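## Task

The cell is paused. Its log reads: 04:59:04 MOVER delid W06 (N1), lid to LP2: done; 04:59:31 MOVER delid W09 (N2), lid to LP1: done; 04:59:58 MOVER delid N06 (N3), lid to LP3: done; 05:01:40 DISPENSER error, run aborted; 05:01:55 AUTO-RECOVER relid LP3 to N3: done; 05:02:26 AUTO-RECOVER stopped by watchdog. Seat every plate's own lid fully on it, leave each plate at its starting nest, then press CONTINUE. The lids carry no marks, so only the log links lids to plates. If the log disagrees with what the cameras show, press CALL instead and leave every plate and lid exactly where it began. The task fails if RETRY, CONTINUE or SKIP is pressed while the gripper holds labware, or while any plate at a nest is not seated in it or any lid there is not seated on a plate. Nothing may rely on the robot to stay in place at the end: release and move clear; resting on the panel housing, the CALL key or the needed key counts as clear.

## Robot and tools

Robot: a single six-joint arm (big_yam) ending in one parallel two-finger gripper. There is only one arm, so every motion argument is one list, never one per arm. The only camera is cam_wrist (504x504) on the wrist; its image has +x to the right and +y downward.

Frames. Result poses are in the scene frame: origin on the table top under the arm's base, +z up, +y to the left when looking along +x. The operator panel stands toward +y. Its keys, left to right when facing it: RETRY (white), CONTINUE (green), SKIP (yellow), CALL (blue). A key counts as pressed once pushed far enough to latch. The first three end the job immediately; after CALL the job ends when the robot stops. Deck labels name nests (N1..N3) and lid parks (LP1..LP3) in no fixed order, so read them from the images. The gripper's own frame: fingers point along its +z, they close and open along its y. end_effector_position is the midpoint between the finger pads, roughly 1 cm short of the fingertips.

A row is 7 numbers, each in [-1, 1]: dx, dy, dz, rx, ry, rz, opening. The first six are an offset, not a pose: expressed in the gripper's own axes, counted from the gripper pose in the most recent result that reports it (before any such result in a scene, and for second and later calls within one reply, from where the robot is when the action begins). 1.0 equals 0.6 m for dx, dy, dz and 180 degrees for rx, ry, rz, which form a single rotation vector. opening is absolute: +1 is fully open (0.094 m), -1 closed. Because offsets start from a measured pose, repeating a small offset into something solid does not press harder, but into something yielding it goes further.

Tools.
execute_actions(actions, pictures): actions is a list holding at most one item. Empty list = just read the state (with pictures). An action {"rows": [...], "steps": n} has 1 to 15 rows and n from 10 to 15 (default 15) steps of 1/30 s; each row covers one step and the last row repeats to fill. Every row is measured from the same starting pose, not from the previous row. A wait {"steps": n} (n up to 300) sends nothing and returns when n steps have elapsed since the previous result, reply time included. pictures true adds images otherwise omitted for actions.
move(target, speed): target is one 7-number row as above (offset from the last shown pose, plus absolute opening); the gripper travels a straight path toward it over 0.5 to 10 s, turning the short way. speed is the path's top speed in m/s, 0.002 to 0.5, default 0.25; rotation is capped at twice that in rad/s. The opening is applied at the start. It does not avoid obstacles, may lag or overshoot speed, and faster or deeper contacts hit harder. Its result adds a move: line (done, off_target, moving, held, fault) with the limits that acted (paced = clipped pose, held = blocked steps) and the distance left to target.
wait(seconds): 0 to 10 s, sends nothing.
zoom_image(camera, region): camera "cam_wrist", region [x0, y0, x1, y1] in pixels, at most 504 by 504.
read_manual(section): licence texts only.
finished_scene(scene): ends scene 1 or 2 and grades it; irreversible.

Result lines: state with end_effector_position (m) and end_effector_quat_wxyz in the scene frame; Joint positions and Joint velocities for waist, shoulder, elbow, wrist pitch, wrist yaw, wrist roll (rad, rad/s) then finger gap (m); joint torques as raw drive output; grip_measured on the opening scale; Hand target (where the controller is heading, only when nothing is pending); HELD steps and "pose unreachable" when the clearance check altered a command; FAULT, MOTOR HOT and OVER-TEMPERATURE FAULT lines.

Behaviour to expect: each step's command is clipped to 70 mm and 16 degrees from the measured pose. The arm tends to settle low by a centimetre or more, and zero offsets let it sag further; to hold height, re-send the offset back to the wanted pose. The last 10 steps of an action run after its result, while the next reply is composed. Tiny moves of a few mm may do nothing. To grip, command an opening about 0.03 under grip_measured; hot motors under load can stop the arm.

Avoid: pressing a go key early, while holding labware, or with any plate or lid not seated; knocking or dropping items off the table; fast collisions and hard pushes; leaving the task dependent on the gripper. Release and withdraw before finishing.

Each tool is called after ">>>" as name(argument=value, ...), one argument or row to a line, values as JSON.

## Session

>>> execute_actions(
  actions=[],
)

Scene clock: 0.00 s of 9600.00 s.
end_effector_position=(+0.6342, +0.3276, +0.3256) grip_measured=+1.000 end_effector_quat_wxyz=(+0.506, +0.053, +0.729, -0.458)
Joint positions: [ 0.507  1.274  1.47  -0.749  1.054  0.877  0.094]
Joint velocities: [ 0.005 -0.005 -0.002 -0.022  0.037 -0.022  0.   ]
Joint torques (N m, as the arm reports them, + toward a larger angle): no reading
Motor temperatures (°C, as the motors report them): [21 21 23 22 20 22]
Hand target: +0.638, +0.333, +0.327; +0.510, +0.055, +0.729, -0.453

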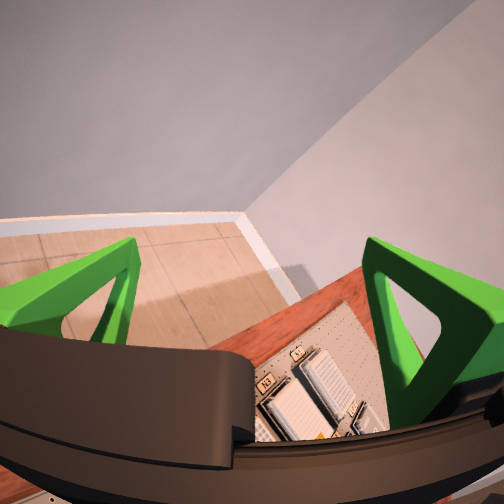

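>>> move(
  target=[0.52,-0.424,0.26,-0.321,0.355,-0.037,1],
)

>>> move(
  target=[0,-0.3,0.12,0,0,0,1],
)

>>> zoom_image(
  camera="cam_wrist",
  region=[0,50,200,250],
)

Scene clock: 4.13 s of 9600.00 s.
end_effector_position=(+0.4464, -0.0538, +0.2405) grip_measured=+1.000 end_effector_quat_wxyz=(-0.000, +0.008, +1.000, -0.013)
Joint positions: [-0.39   1.613  0.894 -0.59  -1.003 -0.227  0.094]
Joint velocities: [-0.015 -0.015 -0.002  0.012 -0.022 -0.007  0.   ]
Joint torques (N m, as the arm reports them, + toward a larger angle): [-14.55  -6.91   4.1   -0.15  -0.05  -0.05]
Motor temperatures (°C, as the motors report them): [21 22 24 22 20 22]
Hand target: +0.453, -0.055, +0.243; +0.002, +0.002, +1.000, -0.013
Off the commanded pose: 0.017 m, 2 deg.
Kept back: nothing.
move: off_target

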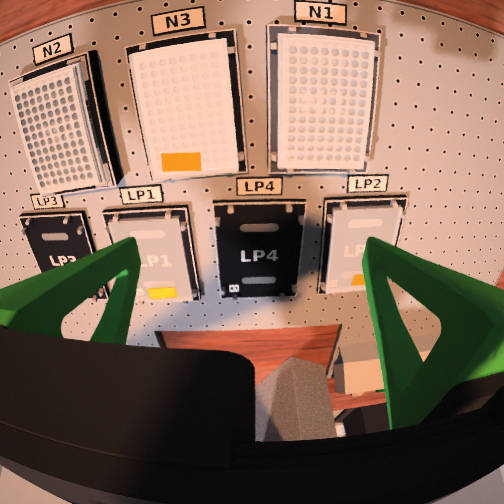

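Scene clock: 5.33 s of 9600.00 s.
end_effector_position=(+0.4335, -0.2339, +0.1713) grip_measured=+1.000 end_effector_quat_wxyz=(-0.008, +0.023, +1.000, -0.012)
Joint positions: [-0.456  2.151  1.126 -0.416 -1.014 -0.344  0.094]
Joint velocities: [-0.005 -0.005  0.017 -0.022  0.007  0.022  0.   ]
Joint torques (N m, as the arm reports them, + toward a larger angle): [-20.31  -8.64   2.58   0.83  -0.08  -0.13]
Motor temperatures (°C, as the motors report them): [22 22 24 22 20 22]
Hand target: +0.442, -0.238, +0.176; +0.000, +0.008, +1.000, -0.014
Off the commanded pose: 0.010 m, 2 deg.
Kept back: nothing.
move: done

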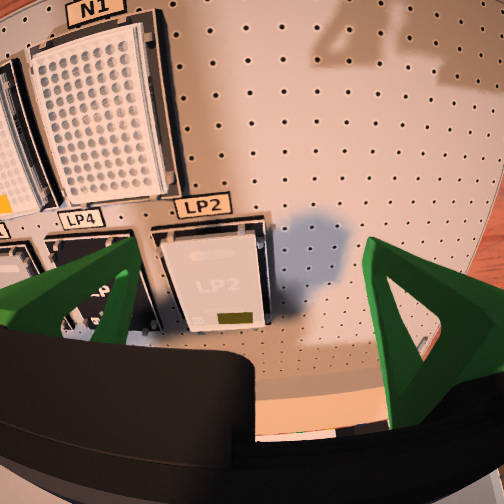

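Region (0, 50, 200, 250) of cam_wrist's 504x504 image, scaled by 2.520, with more detail than that image has.

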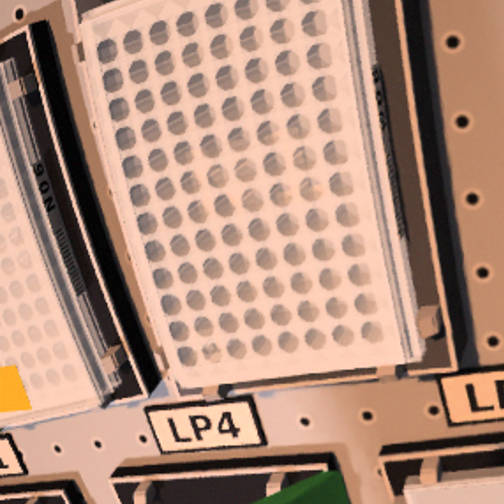

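>>> move(
  target=[-0.05,-0.04,0.13,-0.008,-0.005,-0.02,1],
)

>>> zoom_image(
  camera="cam_wrist",
  region=[0,80,160,240],
)

>>> move(
  target=[0.29,0.1,0.045,0,0,0,1],
)

Scene clock: 6.43 s of 9600.00 s.
end_effector_position=(+0.4557, -0.2596, +0.0955) grip_measured=+1.000 end_effector_quat_wxyz=(-0.005, -0.010, +1.000, +0.002)
Joint positions: [-0.353  2.314  1.252 -0.218 -1.02  -0.221  0.094]
Joint velocities: [ 0.005 -0.015  0.012  0.012  0.037  0.051  0.   ]
Joint torques (N m, as the arm reports them, + toward a larger angle): [-21.29  -9.43   1.1    1.2   -0.09   0.21]
Motor temperatures (°C, as the motors report them): [22 22 24 22 20 22]
Hand target: +0.459, -0.261, +0.093; -0.002, -0.008, +1.000, +0.003
Off the commanded pose: 0.006 m, 1 deg.
Kept back: nothing.
move: done

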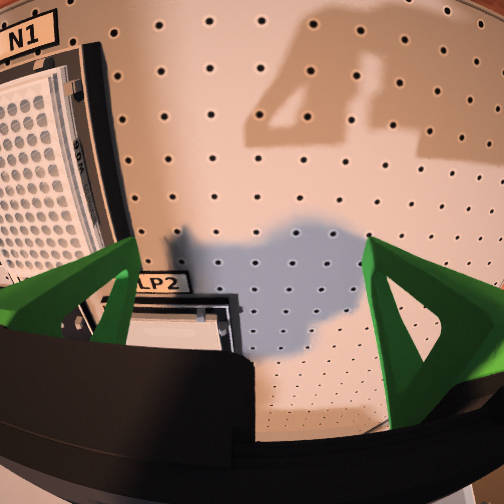

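Region (0, 80, 160, 240) of cam_wrist's 504x504 image, scaled by 3.150, with more detail than that image has.

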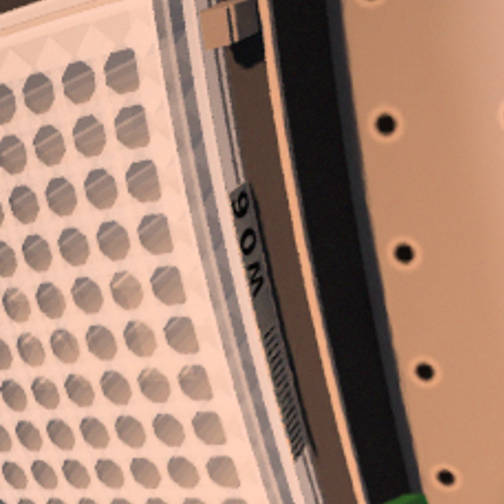

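Scene clock: 7.63 s of 9600.00 s.
end_effector_position=(+0.2864, -0.2053, +0.0760) grip_measured=+1.000 end_effector_quat_wxyz=(-0.000, -0.017, +1.000, +0.002)
Joint positions: [-0.275  2.317  0.759  0.41  -0.993 -0.084  0.094]
Joint velocities: [-0.015  0.005 -0.012  0.007  0.022  0.037  0.   ]
Joint torques (N m, as the arm reports them, + toward a larger angle): [-13.87  -6.22  -3.09   1.02   0.12   0.22]
Motor temperatures (°C, as the motors report them): [22 22 24 22 20 22]
Hand target: +0.280, -0.203, +0.071; -0.006, -0.010, +1.000, +0.004
Off the commanded pose: 0.009 m, 1 deg.
Kept back: nothing.
move: done

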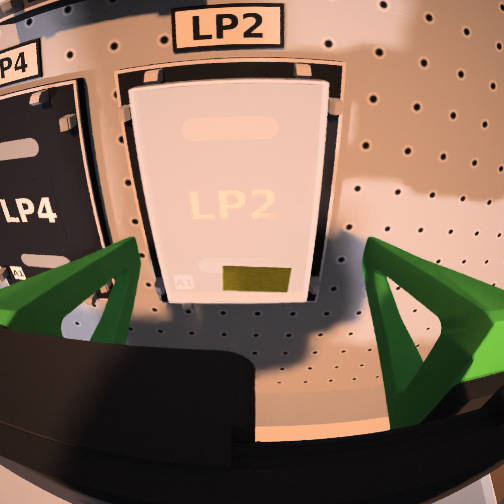

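W06 (appears inverted), consistent.

>>> move(
  target=[-0.005,0.018,0.045,0,0,0,1],
  speed=0.04,
)

Scene clock: 8.97 s of 9600.00 s.
end_effector_position=(+0.2923, -0.1943, +0.0557) grip_measured=+1.000 end_effector_quat_wxyz=(+0.003, -0.021, +1.000, +0.000)
Joint positions: [-0.212  2.326  0.759  0.516 -0.962  0.02   0.094]
Joint velocities: [-0.024 -0.005 -0.002 -0.002 -0.022  0.037  0.   ]
Joint torques (N m, as the arm reports them, + toward a larger angle): [-13.86  -4.76  -2.63   1.26   0.16   0.2 ]
Motor temperatures (°C, as the motors report them): [22 22 24 22 20 22]
Hand target: +0.288, -0.194, +0.049; -0.001, -0.017, +1.000, +0.003
Off the commanded pose: 0.007 m, 1 deg.
Kept back: nothing.
move: done

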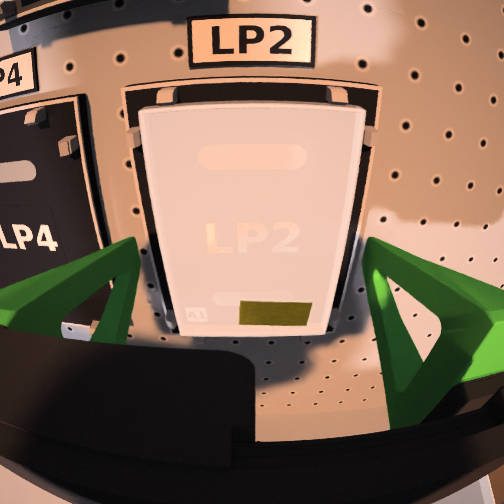

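>>> move(
  target=[0,0,0.043,0,0.003,0,1],
  speed=0.03,
)

>>> move(
  target=[0,0,0,0,0,0,0.73],
)

>>> move(
  target=[0,0,-0.09,0,0,0,0.73],
  speed=0.06,
)

>>> move(
  target=[-0.31,0.105,0,0,0,0.008,0.73],
  speed=0.15,
)

Scene clock: 10.73 s of 9600.00 s.
end_effector_position=(+0.2960, -0.1953, +0.0375) grip_measured=+1.000 end_effector_quat_wxyz=(+0.003, -0.023, +1.000, -0.002)
Joint positions: [-0.173  2.355  0.787  0.562 -0.937  0.073  0.094]
Joint velocities: [-0.015  0.005 -0.012  0.007 -0.007  0.066  0.   ]
Joint torques (N m, as the arm reports them, + toward a larger angle): [-14.06  -6.29  -2.99   1.11   0.16   0.18]
Motor temperatures (°C, as the motors report them): [22 22 24 22 20 22]
Hand target: +0.292, -0.194, +0.030; -0.002, -0.020, +1.000, +0.001
Off the commanded pose: 0.008 m, 1 deg.
Kept back: nothing.
move: done

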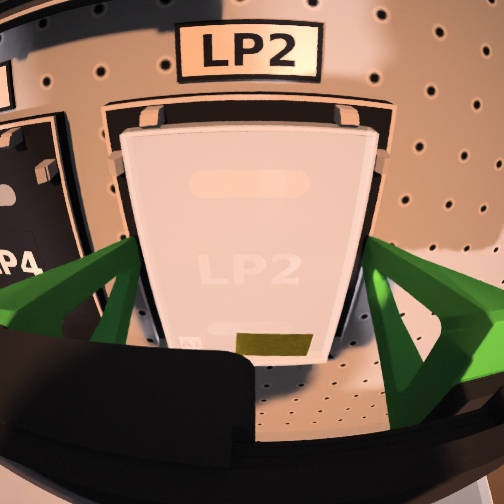

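Scene clock: 11.23 s of 9600.00 s.
end_effector_position=(+0.2960, -0.1953, +0.0375) grip_measured=+0.770 end_effector_quat_wxyz=(+0.003, -0.023, +1.000, -0.002)
Joint positions: [-0.173  2.355  0.787  0.562 -0.937  0.073  0.083]
Joint velocities: [-0.005 -0.005 -0.012  0.012 -0.037  0.022  0.001]
Joint torques (N m, as the arm reports them, + toward a larger angle): [-15.66  -6.72  -3.56   0.6    0.08   0.02]
Motor temperatures (°C, as the motors report them): [22 22 24 22 20 22]
Hand target: +0.296, -0.195, +0.037; +0.003, -0.023, +1.000, -0.002
Off the commanded pose: 0.000 m, 0 deg.
Kept back: nothing.
move: done

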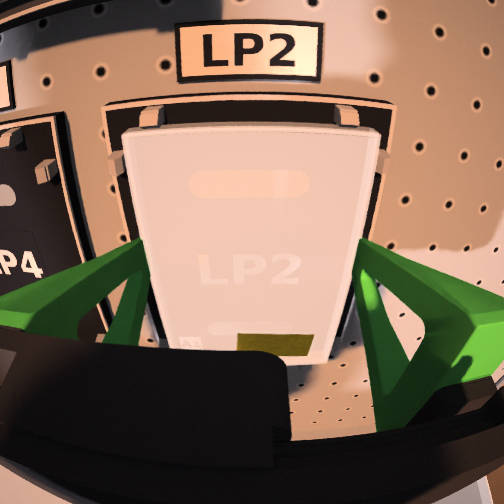

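Scene clock: 12.47 s of 9600.00 s.
end_effector_position=(+0.2999, -0.1975, +0.0871) grip_measured=+0.770 end_effector_quat_wxyz=(+0.005, -0.021, +1.000, -0.003)
Joint positions: [-0.285  2.261  0.748  0.372 -0.988 -0.091  0.083]
Joint velocities: [ 0.005 -0.005  0.002 -0.002 -0.007 -0.11  -0.001]
Joint torques (N m, as the arm reports them, + toward a larger angle): [-16.15  -8.6   -3.35   0.26  -0.07  -0.13]
Motor temperatures (°C, as the motors report them): [22 22 24 22 20 22]
Hand target: +0.297, -0.195, +0.092; +0.004, -0.023, +1.000, -0.003
Off the commanded pose: 0.007 m, 0 deg.
Kept back: nothing.
move: done

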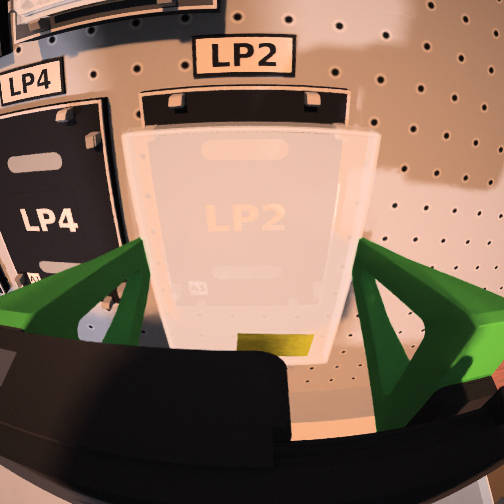

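Scene clock: 14.17 s of 9600.00 s.
end_effector_position=(+0.4853, -0.1331, +0.0917) grip_measured=+0.770 end_effector_quat_wxyz=(+0.013, -0.014, +1.000, -0.005)
Joint positions: [-0.21   2.029  1.064 -0.054 -0.949  0.062  0.083]
Joint velocities: [ 0.005 -0.005  0.007 -0.002 -0.037 -0.007 -0.   ]
Joint torques (N m, as the arm reports them, + toward a larger angle): [-17.   -10.92   0.04  -0.18   0.17   0.21]
Motor temperatures (°C, as the motors report them): [22 22 24 22 20 22]
Hand target: +0.483, -0.125, +0.086; +0.005, -0.009, +1.000, -0.002
Off the commanded pose: 0.008 m, 1 deg.
Kept back: nothing.
move: done

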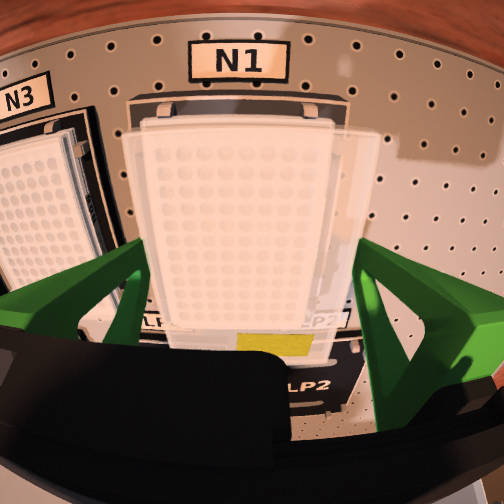

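>>> move(
  target=[0.015,0.014,0.035,0,0.009,0.008,0.73],
  speed=0.03,
)

Scene clock: 15.50 s of 9600.00 s.
end_effector_position=(+0.4824, -0.1259, +0.0803) grip_measured=+0.770 end_effector_quat_wxyz=(+0.005, -0.005, +1.000, -0.007)
Joint positions: [-0.183  2.029  1.064 -0.049 -0.932  0.096  0.083]
Joint velocities: [-0.015  0.005  0.022 -0.002  0.007 -0.007 -0.   ]
Joint torques (N m, as the arm reports them, + toward a larger angle): [-16.54  -8.56  -0.11   1.25   0.15   0.28]
Motor temperatures (°C, as the motors report them): [22 22 24 22 20 22]
Hand target: +0.476, -0.125, +0.070; -0.002, -0.001, +1.000, -0.005
Off the commanded pose: 0.011 m, 1 deg.
Kept back: nothing.
move: off_target

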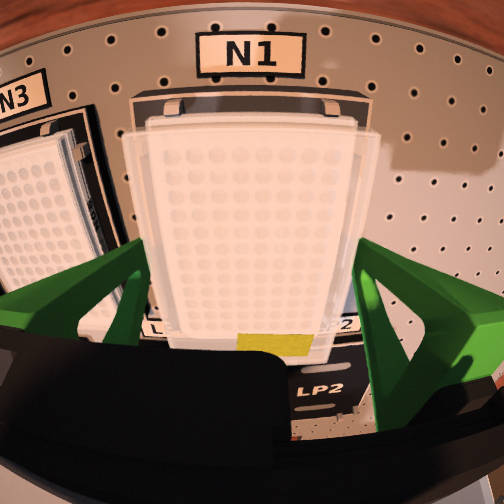

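>>> move(
  target=[0.009,0.002,0.028,0,0.006,0.004,0.73],
  speed=0.02,
)

Scene clock: 16.97 s of 9600.00 s.
end_effector_position=(+0.4786, -0.1257, +0.0746) grip_measured=+0.770 end_effector_quat_wxyz=(-0.000, +0.001, +1.000, -0.010)
Joint positions: [-0.172  2.035  1.064 -0.049 -0.922  0.109  0.083]
Joint velocities: [ 0.005 -0.015 -0.012  0.007  0.051  0.051  0.   ]
Joint torques (N m, as the arm reports them, + toward a larger angle): [-16.45  -8.77   0.63   1.17   0.17   0.24]
Motor temperatures (°C, as the motors report them): [22 22 24 22 20 22]
Hand target: +0.477, -0.125, +0.063; -0.005, +0.001, +1.000, -0.007
Off the commanded pose: 0.011 m, 1 deg.
Kept back: nothing.
move: off_target

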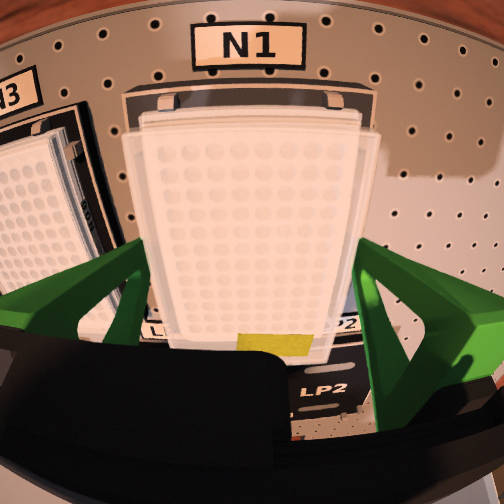

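>>> move(
  target=[0,0.004,0.035,-0.004,0,0,0.73],
  speed=0.02,
)

Scene clock: 18.47 s of 9600.00 s.
end_effector_position=(+0.4822, -0.1254, +0.0665) grip_measured=+0.770 end_effector_quat_wxyz=(+0.006, -0.001, +1.000, -0.007)
Joint positions: [-0.16   2.05   1.071 -0.006 -0.92   0.139  0.083]
Joint velocities: [ 0.005 -0.005  0.017 -0.007  0.051 -0.022 -0.002]
Joint torques (N m, as the arm reports them, + toward a larger angle): [-16.3   -8.88   0.3    1.09   0.16   0.21]
Motor temperatures (°C, as the motors report them): [22 22 24 22 20 22]
Hand target: +0.478, -0.124, +0.054; -0.001, +0.001, +1.000, -0.003
Off the commanded pose: 0.014 m, 1 deg.
Kept back: nothing.
move: off_target

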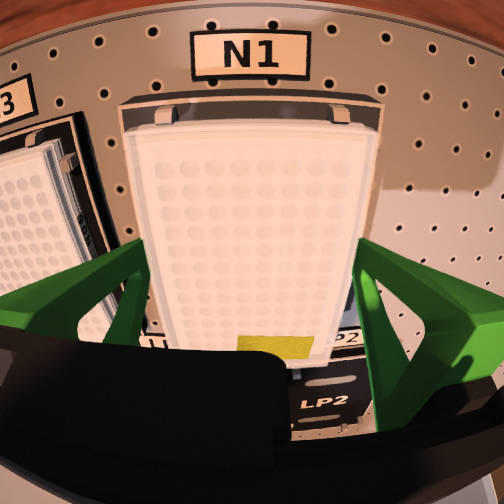

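Near edge may be catching; pull back slightly.

>>> move(
  target=[0.007,0,0.022,0,0.008,0.003,0.73],
  speed=0.02,
)

Scene clock: 19.83 s of 9600.00 s.
end_effector_position=(+0.4850, -0.1259, +0.0663) grip_measured=+0.770 end_effector_quat_wxyz=(+0.006, -0.001, +1.000, -0.008)
Joint positions: [-0.16   2.051  1.078 -0.011 -0.916  0.139  0.083]
Joint velocities: [-0.015 -0.005 -0.012  0.012 -0.022 -0.066  0.   ]
Joint torques (N m, as the arm reports them, + toward a larger angle): [-16.07  -8.52   0.49   0.36   0.23   0.12]
Motor temperatures (°C, as the motors report them): [22 22 24 22 20 22]
Hand target: +0.478, -0.126, +0.054; -0.007, +0.004, +1.000, -0.007
Off the commanded pose: 0.015 m, 2 deg.
Kept back: nothing.
move: off_target

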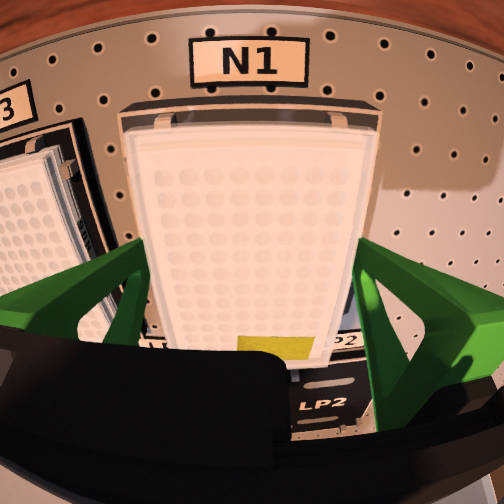

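>>> move(
  target=[0.012,0,0,0,0.012,0.012,0.73],
  speed=0.01,
)

Scene clock: 22.97 s of 9600.00 s.
end_effector_position=(+0.4792, -0.1262, +0.0664) grip_measured=+0.770 end_effector_quat_wxyz=(-0.008, +0.016, +1.000, -0.009)
Joint positions: [-0.16   2.051  1.085 -0.065 -0.919  0.138  0.083]
Joint velocities: [-0.015 -0.005 -0.007 -0.017  0.007 -0.022 -0.   ]
Joint torques (N m, as the arm reports them, + toward a larger angle): [-17.88 -10.6    0.01   0.2   -0.03  -0.04]
Motor temperatures (°C, as the motors report them): [22 22 24 22 20 22]
Hand target: +0.478, -0.126, +0.066; -0.012, +0.018, +1.000, -0.009
Off the commanded pose: 0.001 m, 1 deg.
Kept back: nothing.
move: done

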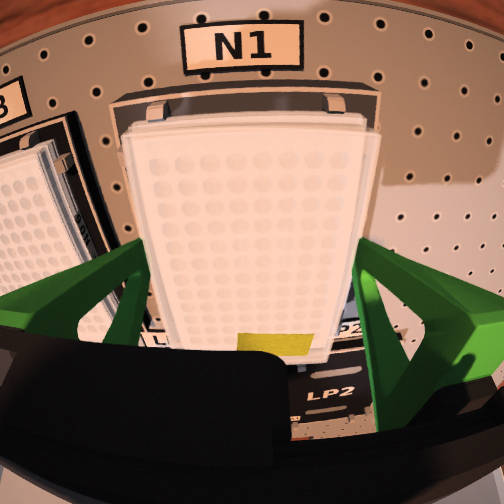

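>>> move(
  target=[0,0,0,0,0,-0.012,0.73],
  speed=0.02,
)

>>> move(
  target=[0.006,0.003,0.025,0,0.002,0,0.73],
  speed=0.02,
)

Scene clock: 24.77 s of 9600.00 s.
end_effector_position=(+0.4792, -0.1262, +0.0664) grip_measured=+0.770 end_effector_quat_wxyz=(-0.008, +0.005, +1.000, -0.009)
Joint positions: [-0.16   2.051  1.085 -0.065 -0.919  0.115  0.083]
Joint velocities: [ 0.015 -0.005 -0.012  0.002 -0.007 -0.022 -0.001]
Joint torques (N m, as the arm reports them, + toward a larger angle): [-17.66 -10.67  -0.31   0.76   0.08  -0.12]
Motor temperatures (°C, as the motors report them): [22 22 24 22 20 22]
Hand target: +0.479, -0.126, +0.066; -0.008, -0.002, +1.000, -0.009
Off the commanded pose: 0.000 m, 1 deg.
Kept back: nothing.
move: done

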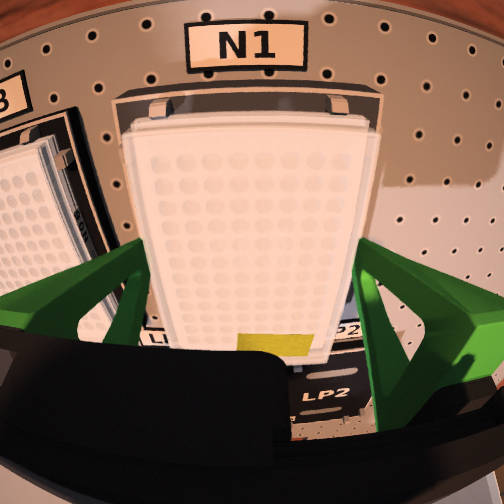

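Scene clock: 25.77 s of 9600.00 s.
end_effector_position=(+0.4812, -0.1262, +0.0641) grip_measured=+0.770 end_effector_quat_wxyz=(-0.004, +0.002, +1.000, -0.012)
Joint positions: [-0.156  2.053  1.085 -0.047 -0.909  0.125  0.083]
Joint velocities: [-0.015  0.015 -0.012  0.002 -0.037  0.007  0.   ]
Joint torques (N m, as the arm reports them, + toward a larger angle): [-15.25  -8.81  -0.12   1.23   0.17   0.2 ]
Motor temperatures (°C, as the motors report them): [22 22 24 22 20 22]
Hand target: +0.475, -0.125, +0.052; -0.011, +0.005, +1.000, -0.009
Off the commanded pose: 0.014 m, 1 deg.
Kept back: nothing.
move: off_target

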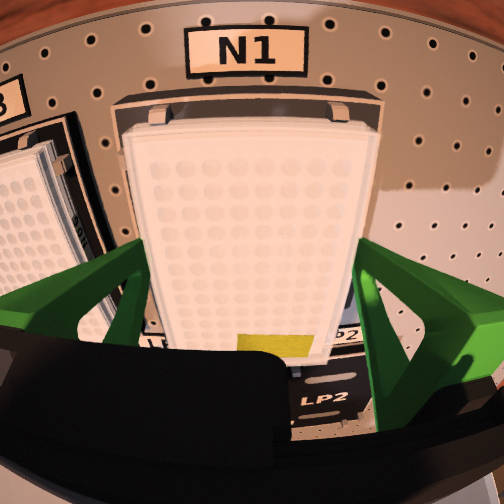

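>>> move(
  target=[0,0,0,0,0,0,1],
)

>>> move(
  target=[0,0,-0.045,0,0,0,1],
  speed=0.06,
)

>>> move(
  target=[0.17,0.17,-0.01,-0.007,0,0,1],
)

>>> move(
  target=[0.15,0.165,0.03,0,0,0,1],
)

Scene clock: 27.13 s of 9600.00 s.
end_effector_position=(+0.4812, -0.1262, +0.0641) grip_measured=+1.000 end_effector_quat_wxyz=(-0.004, +0.002, +1.000, -0.012)
Joint positions: [-0.156  2.053  1.085 -0.047 -0.909  0.125  0.094]
Joint velocities: [-0.015 -0.015 -0.027 -0.002 -0.007 -0.051  0.   ]
Joint torques (N m, as the arm reports them, + toward a larger angle): [-18.27  -9.13  -0.51   0.59   0.06   0.07]
Motor temperatures (°C, as the motors report them): [22 22 23 22 20 22]
Hand target: +0.481, -0.126, +0.064; -0.004, +0.002, +1.000, -0.012
Off the commanded pose: 0.000 m, 0 deg.
Kept back: nothing.
move: done

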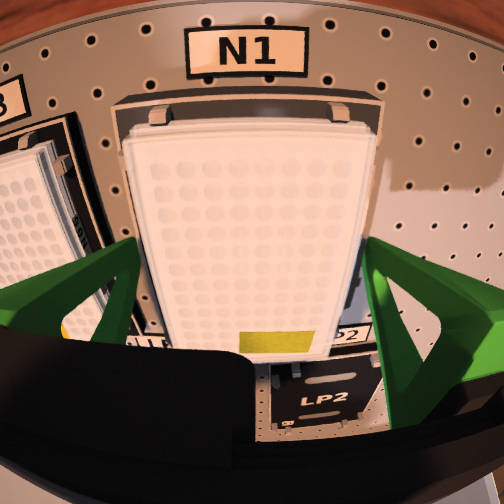

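Scene clock: 27.97 s of 9600.00 s.
end_effector_position=(+0.4823, -0.1270, +0.0867) grip_measured=+1.000 end_effector_quat_wxyz=(-0.003, +0.006, +1.000, -0.013)
Joint positions: [-0.192  2.019  1.073 -0.108 -0.927  0.081  0.094]
Joint velocities: [-0.005  0.005 -0.012 -0.007 -0.051 -0.037  0.   ]
Joint torques (N m, as the arm reports them, + toward a larger angle): [-17.97 -12.02  -0.46   0.    -0.08  -0.1 ]
Motor temperatures (°C, as the motors report them): [22 22 23 22 20 22]
Hand target: +0.482, -0.125, +0.091; -0.004, +0.002, +1.000, -0.013
Off the commanded pose: 0.005 m, 0 deg.
Kept back: nothing.
move: done

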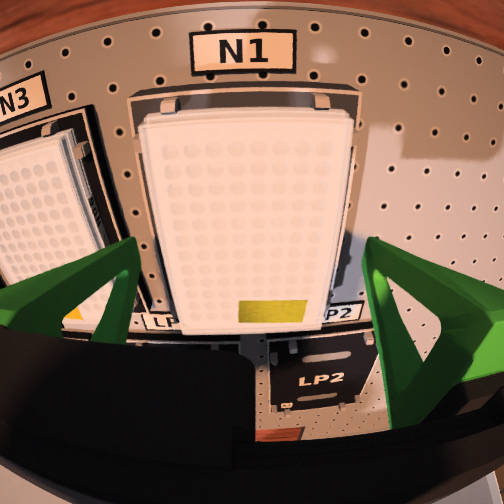

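Scene clock: 29.07 s of 9600.00 s.
end_effector_position=(+0.3815, -0.0249, +0.0902) grip_measured=+1.000 end_effector_quat_wxyz=(-0.007, +0.003, +1.000, -0.001)
Joint positions: [-0.041  1.754  0.688  0.165 -0.866  0.274  0.094]
Joint velocities: [ 0.005 -0.024  0.007 -0.002  0.037 -0.037  0.   ]
Joint torques (N m, as the arm reports them, + toward a larger angle): [-11.47  -8.52  -2.1    1.42   0.22   0.21]
Motor temperatures (°C, as the motors report them): [22 22 23 22 20 22]
Hand target: +0.381, -0.022, +0.090; -0.005, +0.006, +1.000, +0.000
Off the commanded pose: 0.001 m, 1 deg.
Kept back: nothing.
move: done

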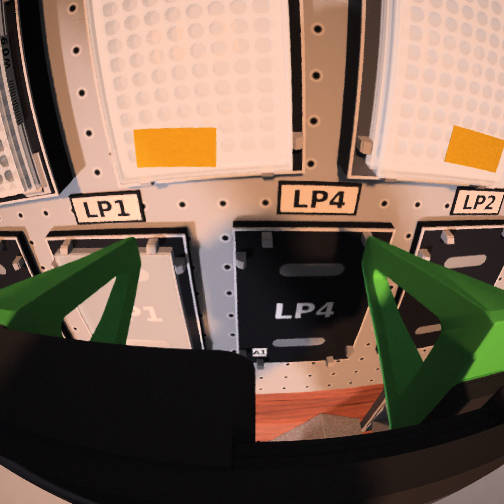

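Scene clock: 30.23 s of 9600.00 s.
end_effector_position=(+0.2969, +0.0777, +0.0680) grip_measured=+1.000 end_effector_quat_wxyz=(-0.010, -0.002, +1.000, +0.002)
Joint positions: [ 0.268  1.545  0.454  0.399 -0.656  0.565  0.094]
Joint velocities: [-0.015 -0.005  0.002  0.007 -0.037  0.066  0.   ]
Joint torques (N m, as the arm reports them, + toward a larger angle): [-7.44 -9.23 -5.23  1.27  0.19  0.16]
Motor temperatures (°C, as the motors report them): [22 22 24 22 20 22]
Hand target: +0.291, +0.076, +0.071; -0.009, +0.005, +1.000, +0.001
Off the commanded pose: 0.008 m, 1 deg.
Kept back: nothing.
move: done

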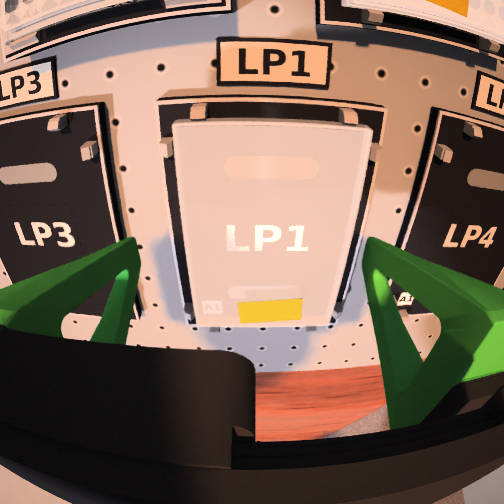

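>>> move(
  target=[0.018,-0.012,0.035,0,-0.004,0.01,1],
  speed=0.04,
)

Scene clock: 31.40 s of 9600.00 s.
end_effector_position=(+0.2921, +0.0706, +0.0509) grip_measured=+1.000 end_effector_quat_wxyz=(+0.002, +0.007, +1.000, +0.002)
Joint positions: [ 0.297  1.629  0.454  0.519 -0.62   0.62   0.094]
Joint velocities: [-0.015 -0.005  0.002  0.012 -0.022 -0.037  0.   ]
Joint torques (N m, as the arm reports them, + toward a larger angle): [-6.74 -7.6  -4.74  1.35  0.15  0.21]
Motor temperatures (°C, as the motors report them): [22 22 24 22 20 22]
Hand target: +0.285, +0.070, +0.047; -0.004, +0.014, +1.000, +0.002
Off the commanded pose: 0.007 m, 1 deg.
Kept back: nothing.
move: done

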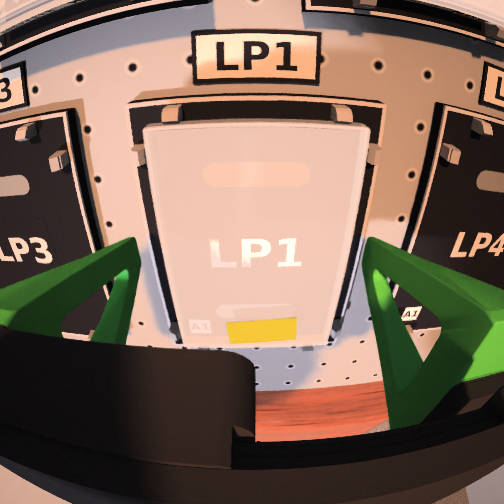

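>>> move(
  target=[0.004,-0.001,0.037,0,0,0.003,1],
  speed=0.03,
)

>>> move(
  target=[0,0,0,0,0,0,0.73],
)

>>> move(
  target=[0,0,-0.095,0,0,0,0.73],
  speed=0.06,
)

>>> move(
  target=[-0.31,0.1,0.01,0,0.006,-0.005,0.73],
  speed=0.15,
)

Scene clock: 32.80 s of 9600.00 s.
end_effector_position=(+0.2917, +0.0685, +0.0343) grip_measured=+1.000 end_effector_quat_wxyz=(+0.004, +0.008, +1.000, -0.000)
Joint positions: [ 0.326  1.686  0.478  0.567 -0.591  0.645  0.094]
Joint velocities: [-0.015 -0.024 -0.002  0.002  0.022 -0.037  0.   ]
Joint torques (N m, as the arm reports them, + toward a larger angle): [-6.77 -7.44 -3.94  1.08  0.2   0.21]
Motor temperatures (°C, as the motors report them): [22 22 24 22 20 22]
Hand target: +0.289, +0.070, +0.029; +0.001, +0.012, +1.000, +0.002
Off the commanded pose: 0.006 m, 1 deg.
Kept back: nothing.
move: done

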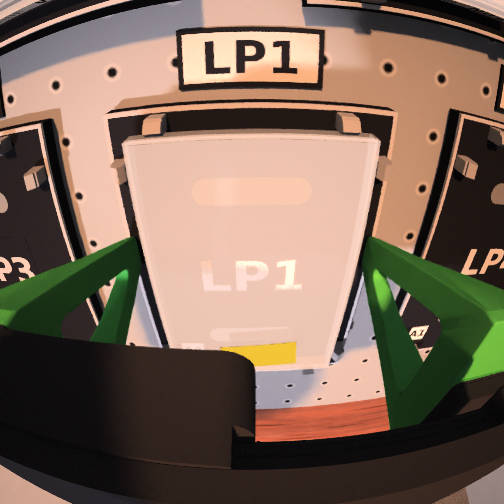

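Scene clock: 33.30 s of 9600.00 s.
end_effector_position=(+0.2917, +0.0686, +0.0343) grip_measured=+0.773 end_effector_quat_wxyz=(+0.004, +0.008, +1.000, -0.000)
Joint positions: [ 0.326  1.686  0.478  0.567 -0.591  0.645  0.083]
Joint velocities: [-0.024  0.005  0.002 -0.012  0.037 -0.022 -0.   ]
Joint torques (N m, as the arm reports them, + toward a larger angle): [-8.1  -9.24 -4.82  0.78  0.1   0.04]
Motor temperatures (°C, as the motors report them): [22 22 24 22 20 22]
Hand target: +0.292, +0.069, +0.034; +0.004, +0.008, +1.000, -0.000
Off the commanded pose: 0.000 m, 0 deg.
Kept back: nothing.
move: done

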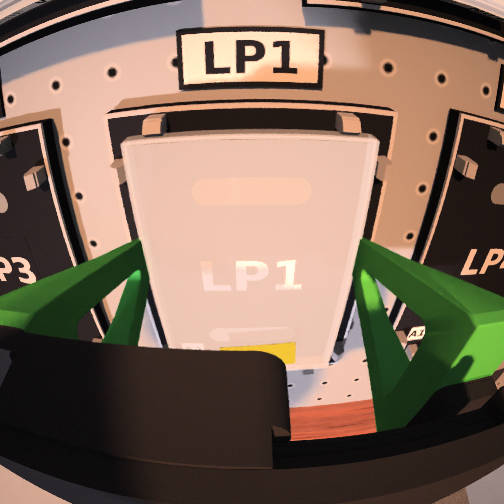

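Scene clock: 34.60 s of 9600.00 s.
end_effector_position=(+0.2998, +0.0738, +0.0865) grip_measured=+0.773 end_effector_quat_wxyz=(+0.009, +0.007, +1.000, +0.004)
Joint positions: [ 0.226  1.502  0.416  0.417 -0.671  0.577  0.083]
Joint velocities: [-0.015 -0.015 -0.012  0.007 -0.022 -0.037 -0.   ]
Joint torques (N m, as the arm reports them, + toward a larger angle): [-7.87 -9.13 -4.96  0.04 -0.03 -0.1 ]
Motor temperatures (°C, as the motors report them): [22 22 24 22 20 22]
Hand target: +0.292, +0.070, +0.092; +0.005, +0.008, +1.000, -0.001
Off the commanded pose: 0.011 m, 1 deg.
Kept back: nothing.
move: off_target

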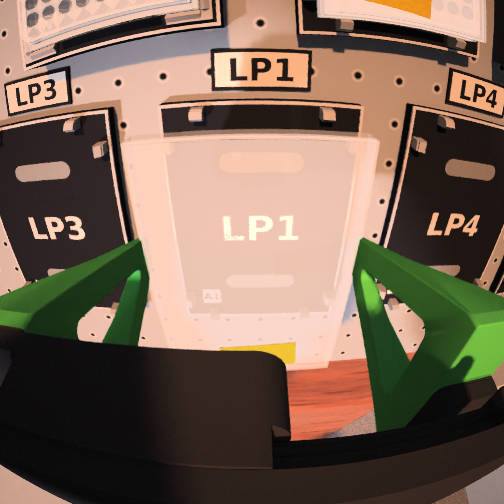

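Scene clock: 36.37 s of 9600.00 s.
end_effector_position=(+0.4889, +0.1436, +0.0866) grip_measured=+0.773 end_effector_quat_wxyz=(+0.008, -0.006, +1.000, +0.010)
Joint positions: [ 0.155  1.506  0.953 -0.152 -0.739  0.493  0.083]
Joint velocities: [-0.015 -0.015 -0.007  0.002  0.022 -0.037 -0.   ]
Joint torques (N m, as the arm reports them, + toward a larger angle): [-11.9  -10.45   1.18   0.14  -0.06  -0.09]
Motor temperatures (°C, as the motors report them): [22 22 24 22 20 22]
Hand target: +0.486, +0.132, +0.084; +0.001, -0.001, +1.000, +0.004
Off the commanded pose: 0.013 m, 1 deg.
Kept back: nothing.
move: off_target

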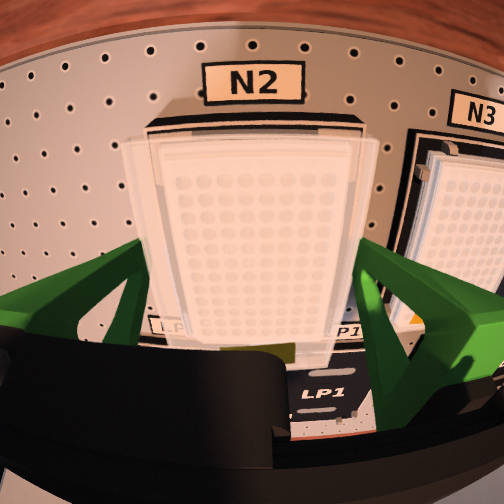

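>>> move(
  target=[0.024,0.002,0.03,0.004,0.004,-0.008,0.73],
  speed=0.03,
)

Scene clock: 37.63 s of 9600.00 s.
end_effector_position=(+0.4826, +0.1481, +0.0778) grip_measured=+0.773 end_effector_quat_wxyz=(+0.009, -0.018, +1.000, +0.004)
Joint positions: [ 0.183  1.506  0.943 -0.129 -0.705  0.492  0.083]
Joint velocities: [ 0.005 -0.005  0.002 -0.027 -0.007  0.051  0.   ]
Joint torques (N m, as the arm reports them, + toward a larger angle): [-10.04 -11.05   0.24   1.26   0.18   0.02]
Motor temperatures (°C, as the motors report them): [22 22 24 22 20 22]
Hand target: +0.475, +0.145, +0.069; +0.002, -0.019, +1.000, +0.004
Off the commanded pose: 0.013 m, 1 deg.
Kept back: nothing.
move: off_target

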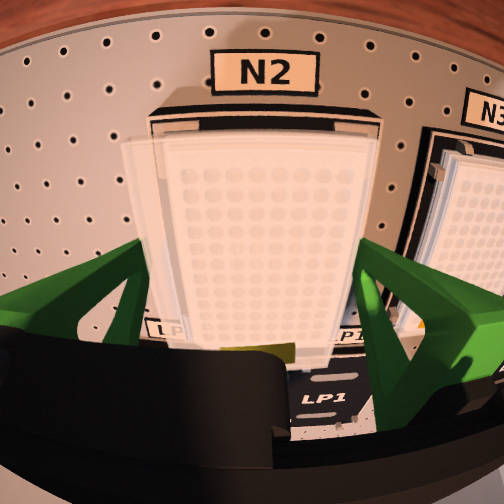

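>>> move(
  target=[0.019,-0.012,0,0.002,0.005,0.004,0.73],
  speed=0.015,
)

Scene clock: 39.00 s of 9600.00 s.
end_effector_position=(+0.4739, +0.1427, +0.0771) grip_measured=+0.773 end_effector_quat_wxyz=(+0.003, -0.012, +1.000, +0.001)
Joint positions: [ 0.183  1.506  0.926 -0.129 -0.706  0.492  0.083]
Joint velocities: [ 0.005 -0.005  0.007 -0.027  0.037  0.037 -0.   ]
Joint torques (N m, as the arm reports them, + toward a larger angle): [-11.44 -12.72   0.02   0.59   0.02  -0.05]
Motor temperatures (°C, as the motors report them): [22 22 24 22 20 22]
Hand target: +0.472, +0.140, +0.078; +0.002, -0.011, +1.000, +0.001
Off the commanded pose: 0.003 m, 0 deg.
Kept back: nothing.
move: done

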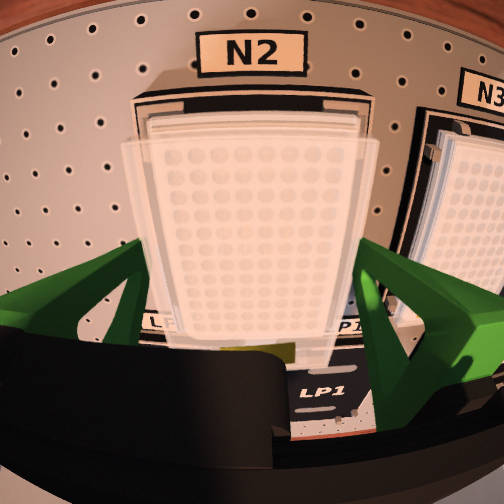

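>>> move(
  target=[0,0,0.024,0,0,-0.01,0.73],
  speed=0.02,
)

Scene clock: 40.40 s of 9600.00 s.
end_effector_position=(+0.4741, +0.1408, +0.0719) grip_measured=+0.773 end_effector_quat_wxyz=(+0.006, -0.016, +1.000, -0.002)
Joint positions: [ 0.19   1.517  0.926 -0.11  -0.693  0.492  0.083]
Joint velocities: [-0.005 -0.005 -0.002  0.007  0.007  0.022  0.   ]
Joint torques (N m, as the arm reports them, + toward a larger angle): [-10.37 -10.86   1.46   1.2    0.2   -0.08]
Motor temperatures (°C, as the motors report them): [22 22 24 22 20 22]
Hand target: +0.474, +0.143, +0.063; +0.003, -0.028, +1.000, +0.001
Off the commanded pose: 0.009 m, 1 deg.
Kept back: nothing.
move: done

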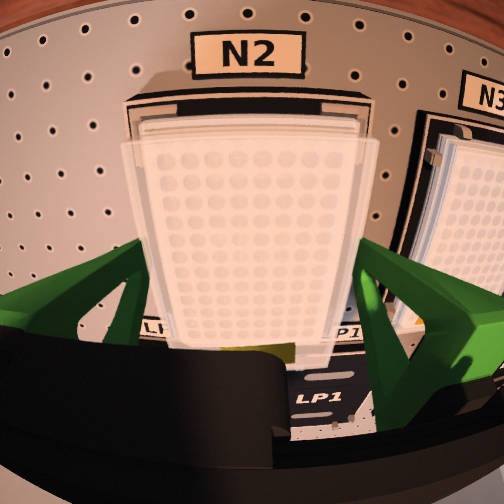

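>>> move(
  target=[-0.001,0.004,0.03,0,0.002,0,0.73],
  speed=0.02,
)

Scene clock: 41.80 s of 9600.00 s.
end_effector_position=(+0.4752, +0.1413, +0.0634) grip_measured=+0.773 end_effector_quat_wxyz=(+0.006, -0.018, +1.000, -0.004)
Joint positions: [ 0.203  1.535  0.937 -0.1   -0.678  0.496  0.083]
Joint velocities: [-0.005 -0.005  0.012 -0.017  0.066  0.022 -0.001]
Joint torques (N m, as the arm reports them, + toward a larger angle): [ -9.97 -10.85   1.4    1.3    0.19   0.26]
Motor temperatures (°C, as the motors report them): [22 22 24 22 20 22]
Hand target: +0.474, +0.143, +0.054; +0.003, -0.016, +1.000, -0.002
Off the commanded pose: 0.010 m, 1 deg.
Kept back: nothing.
move: done

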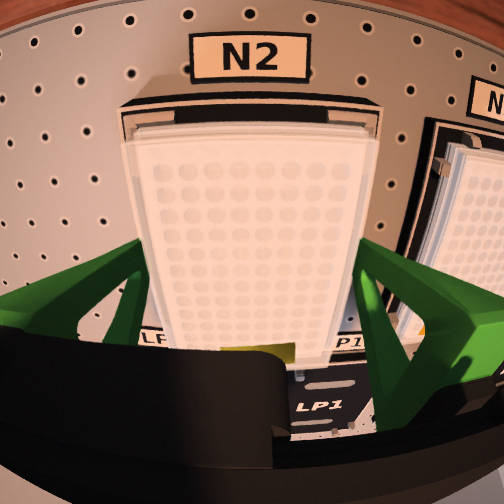

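>>> move(
  target=[0,0.003,0.023,0,0,0,0.73],
  speed=0.02,
)

>>> move(
  target=[0,0,0,0,0,0,1],
)

>>> move(
  target=[0,0,-0.06,0,0,0,1],
  speed=0.06,
)

>>> move(
  target=[0,-0.24,0,0,0,0.012,1],
)

>>> zoom_image(
  camera="cam_wrist",
  region=[304,80,504,280],
)

Scene clock: 43.33 s of 9600.00 s.
end_effector_position=(+0.4750, +0.1408, +0.0596) grip_measured=+0.773 end_effector_quat_wxyz=(+0.009, -0.020, +1.000, -0.007)
Joint positions: [ 0.21   1.542  0.937 -0.088 -0.665  0.5    0.083]
Joint velocities: [-0.015 -0.005  0.002  0.002 -0.007 -0.022 -0.   ]
Joint torques (N m, as the arm reports them, + toward a larger angle): [ -9.03 -11.45   1.3    1.25   0.2    0.18]
Motor temperatures (°C, as the motors report them): [22 22 24 22 20 22]
Hand target: +0.475, +0.143, +0.050; +0.006, -0.018, +1.000, -0.004
Off the commanded pose: 0.010 m, 0 deg.
Kept back: nothing.
move: done

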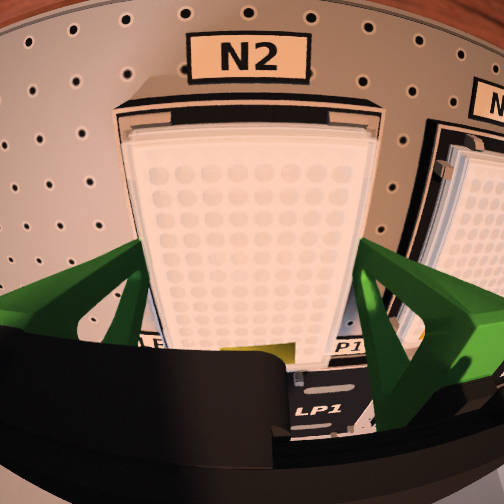

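Scene clock: 43.83 s of 9600.00 s.
end_effector_position=(+0.4750, +0.1408, +0.0596) grip_measured=+1.000 end_effector_quat_wxyz=(+0.009, -0.020, +1.000, -0.007)
Joint positions: [ 0.21   1.542  0.937 -0.088 -0.665  0.5    0.094]
Joint velocities: [-0.015 -0.005 -0.002 -0.037 -0.081  0.095  0.   ]
Joint torques (N m, as the arm reports them, + toward a larger angle): [-10.21 -12.87   0.25   0.65   0.09   0.06]
Motor temperatures (°C, as the motors report them): [22 22 24 22 20 22]
Hand target: +0.475, +0.141, +0.060; +0.009, -0.020, +1.000, -0.007
Off the commanded pose: 0.000 m, 0 deg.
Kept back: nothing.
move: done

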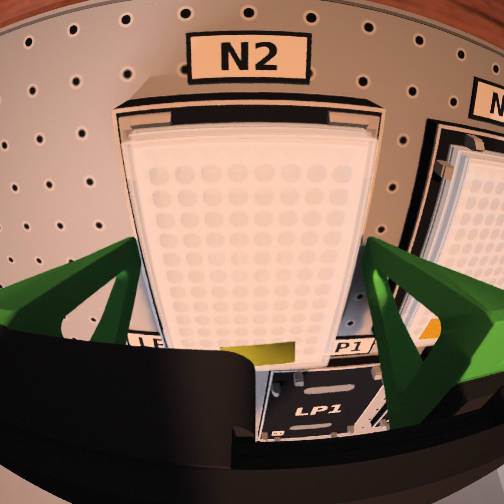

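Scene clock: 44.77 s of 9600.00 s.
end_effector_position=(+0.4765, +0.1435, +0.0910) grip_measured=+1.000 end_effector_quat_wxyz=(+0.010, -0.018, +1.000, -0.005)
Joint positions: [ 0.167  1.472  0.916 -0.155 -0.7    0.472  0.094]
Joint velocities: [-0.015 -0.015 -0.012  0.002 -0.037 -0.007  0.   ]
Joint torques (N m, as the arm reports them, + toward a larger angle): [-11.12 -13.85   0.19   0.11   0.    -0.12]
Motor temperatures (°C, as the motors report them): [22 22 24 22 20 22]
Hand target: +0.474, +0.142, +0.096; +0.009, -0.020, +1.000, -0.008
Off the commanded pose: 0.006 m, 0 deg.
Kept back: nothing.
move: done

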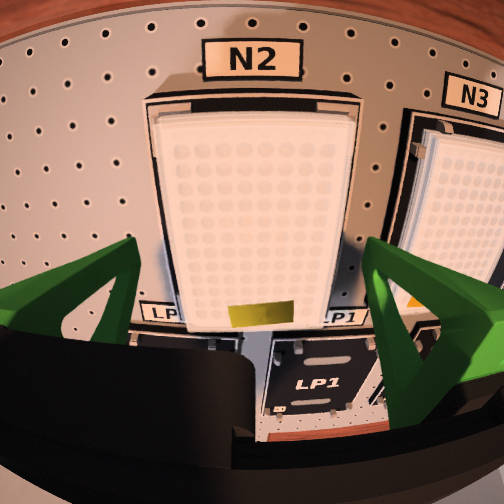

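Scene clock: 46.03 s of 9600.00 s.
end_effector_position=(+0.4782, -0.0049, +0.0969) grip_measured=+1.000 end_effector_quat_wxyz=(+0.008, +0.014, +1.000, -0.011)
Joint positions: [-0.057  1.731  0.921 -0.07  -0.849  0.304  0.094]
Joint velocities: [ 0.005 -0.015 -0.012 -0.012  0.037  0.022  0.   ]
Joint torques (N m, as the arm reports them, + toward a larger angle): [-13.33 -10.55   0.58   1.02   0.    -0.14]
Motor temperatures (°C, as the motors report them): [22 22 24 22 20 22]
Hand target: +0.482, -0.002, +0.096; +0.011, -0.000, +1.000, -0.007
Off the commanded pose: 0.007 m, 2 deg.
Kept back: nothing.
move: done

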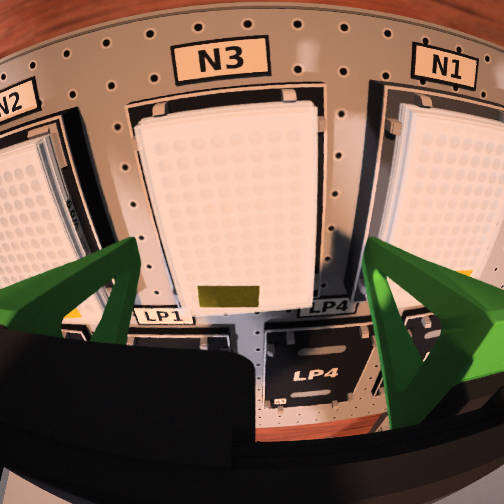

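Region (304, 80, 504, 280) of cam_wrist's 504x504 image, scaled by 2.520, with more detail than that image has.

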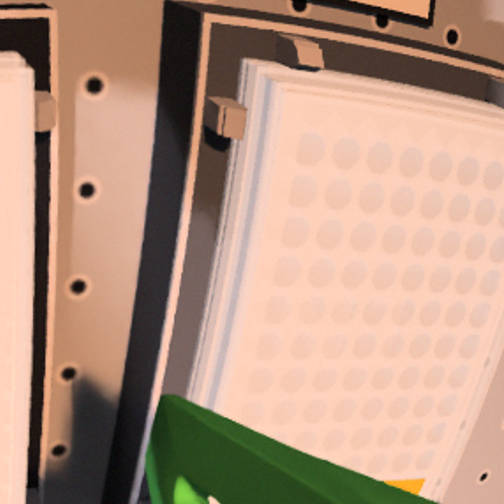

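>>> zoom_image(
  camera="cam_wrist",
  region=[0,80,200,280],
)

>>> move(
  target=[-0.12,-0.09,0,0,0,-0.01,1],
)

>>> zoom_image(
  camera="cam_wrist",
  region=[130,170,380,350],
)

Region (0, 80, 200, 280) of cam_wrist's 504x504 image, scaled by 2.520, with more detail than that image has.

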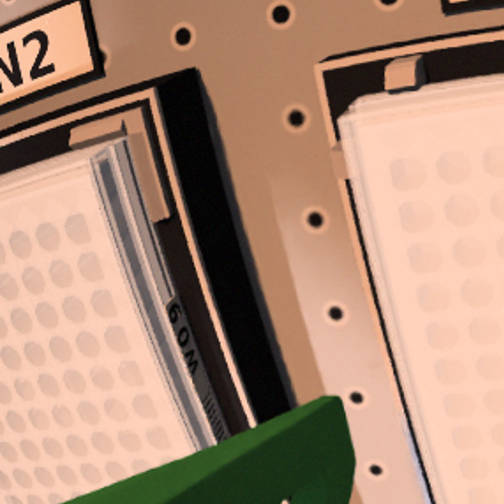

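Scene clock: 47.20 s of 9600.00 s.
end_effector_position=(+0.5524, -0.0590, +0.1056) grip_measured=+1.000 end_effector_quat_wxyz=(+0.016, +0.001, +1.000, -0.013)
Joint positions: [-0.153  1.89   1.169 -0.226 -0.901  0.177  0.094]
Joint velocities: [-0.015 -0.005 -0.007  0.002  0.022  0.022  0.   ]
Joint torques (N m, as the arm reports them, + toward a larger angle): [-16.49 -10.76   1.64   0.35  -0.05  -0.08]
Motor temperatures (°C, as the motors report them): [22 22 24 22 20 22]
Hand target: +0.549, -0.061, +0.100; +0.008, -0.002, +1.000, -0.011
Off the commanded pose: 0.008 m, 1 deg.
Kept back: nothing.
move: done

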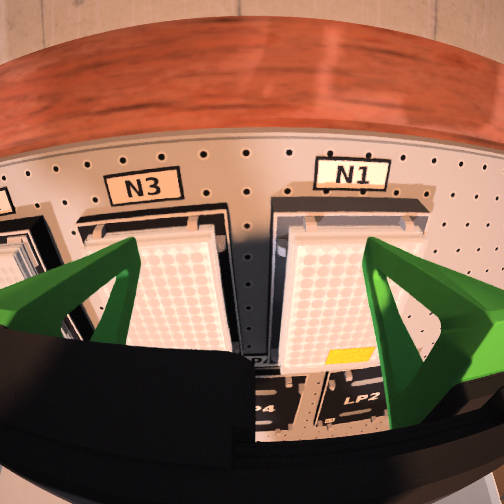

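Region (130, 170, 380, 350) of cam_wrist's 504x504 image, scaled by 2.016, with more detail than that image has; it fills the top 363 rows of this view, and the rest is white.

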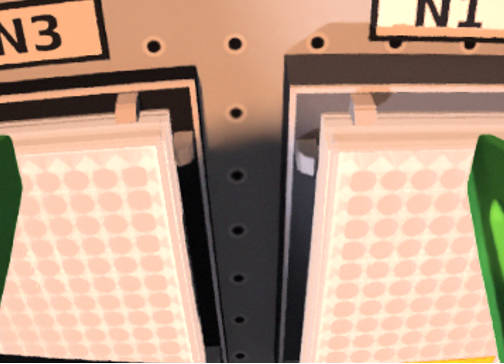

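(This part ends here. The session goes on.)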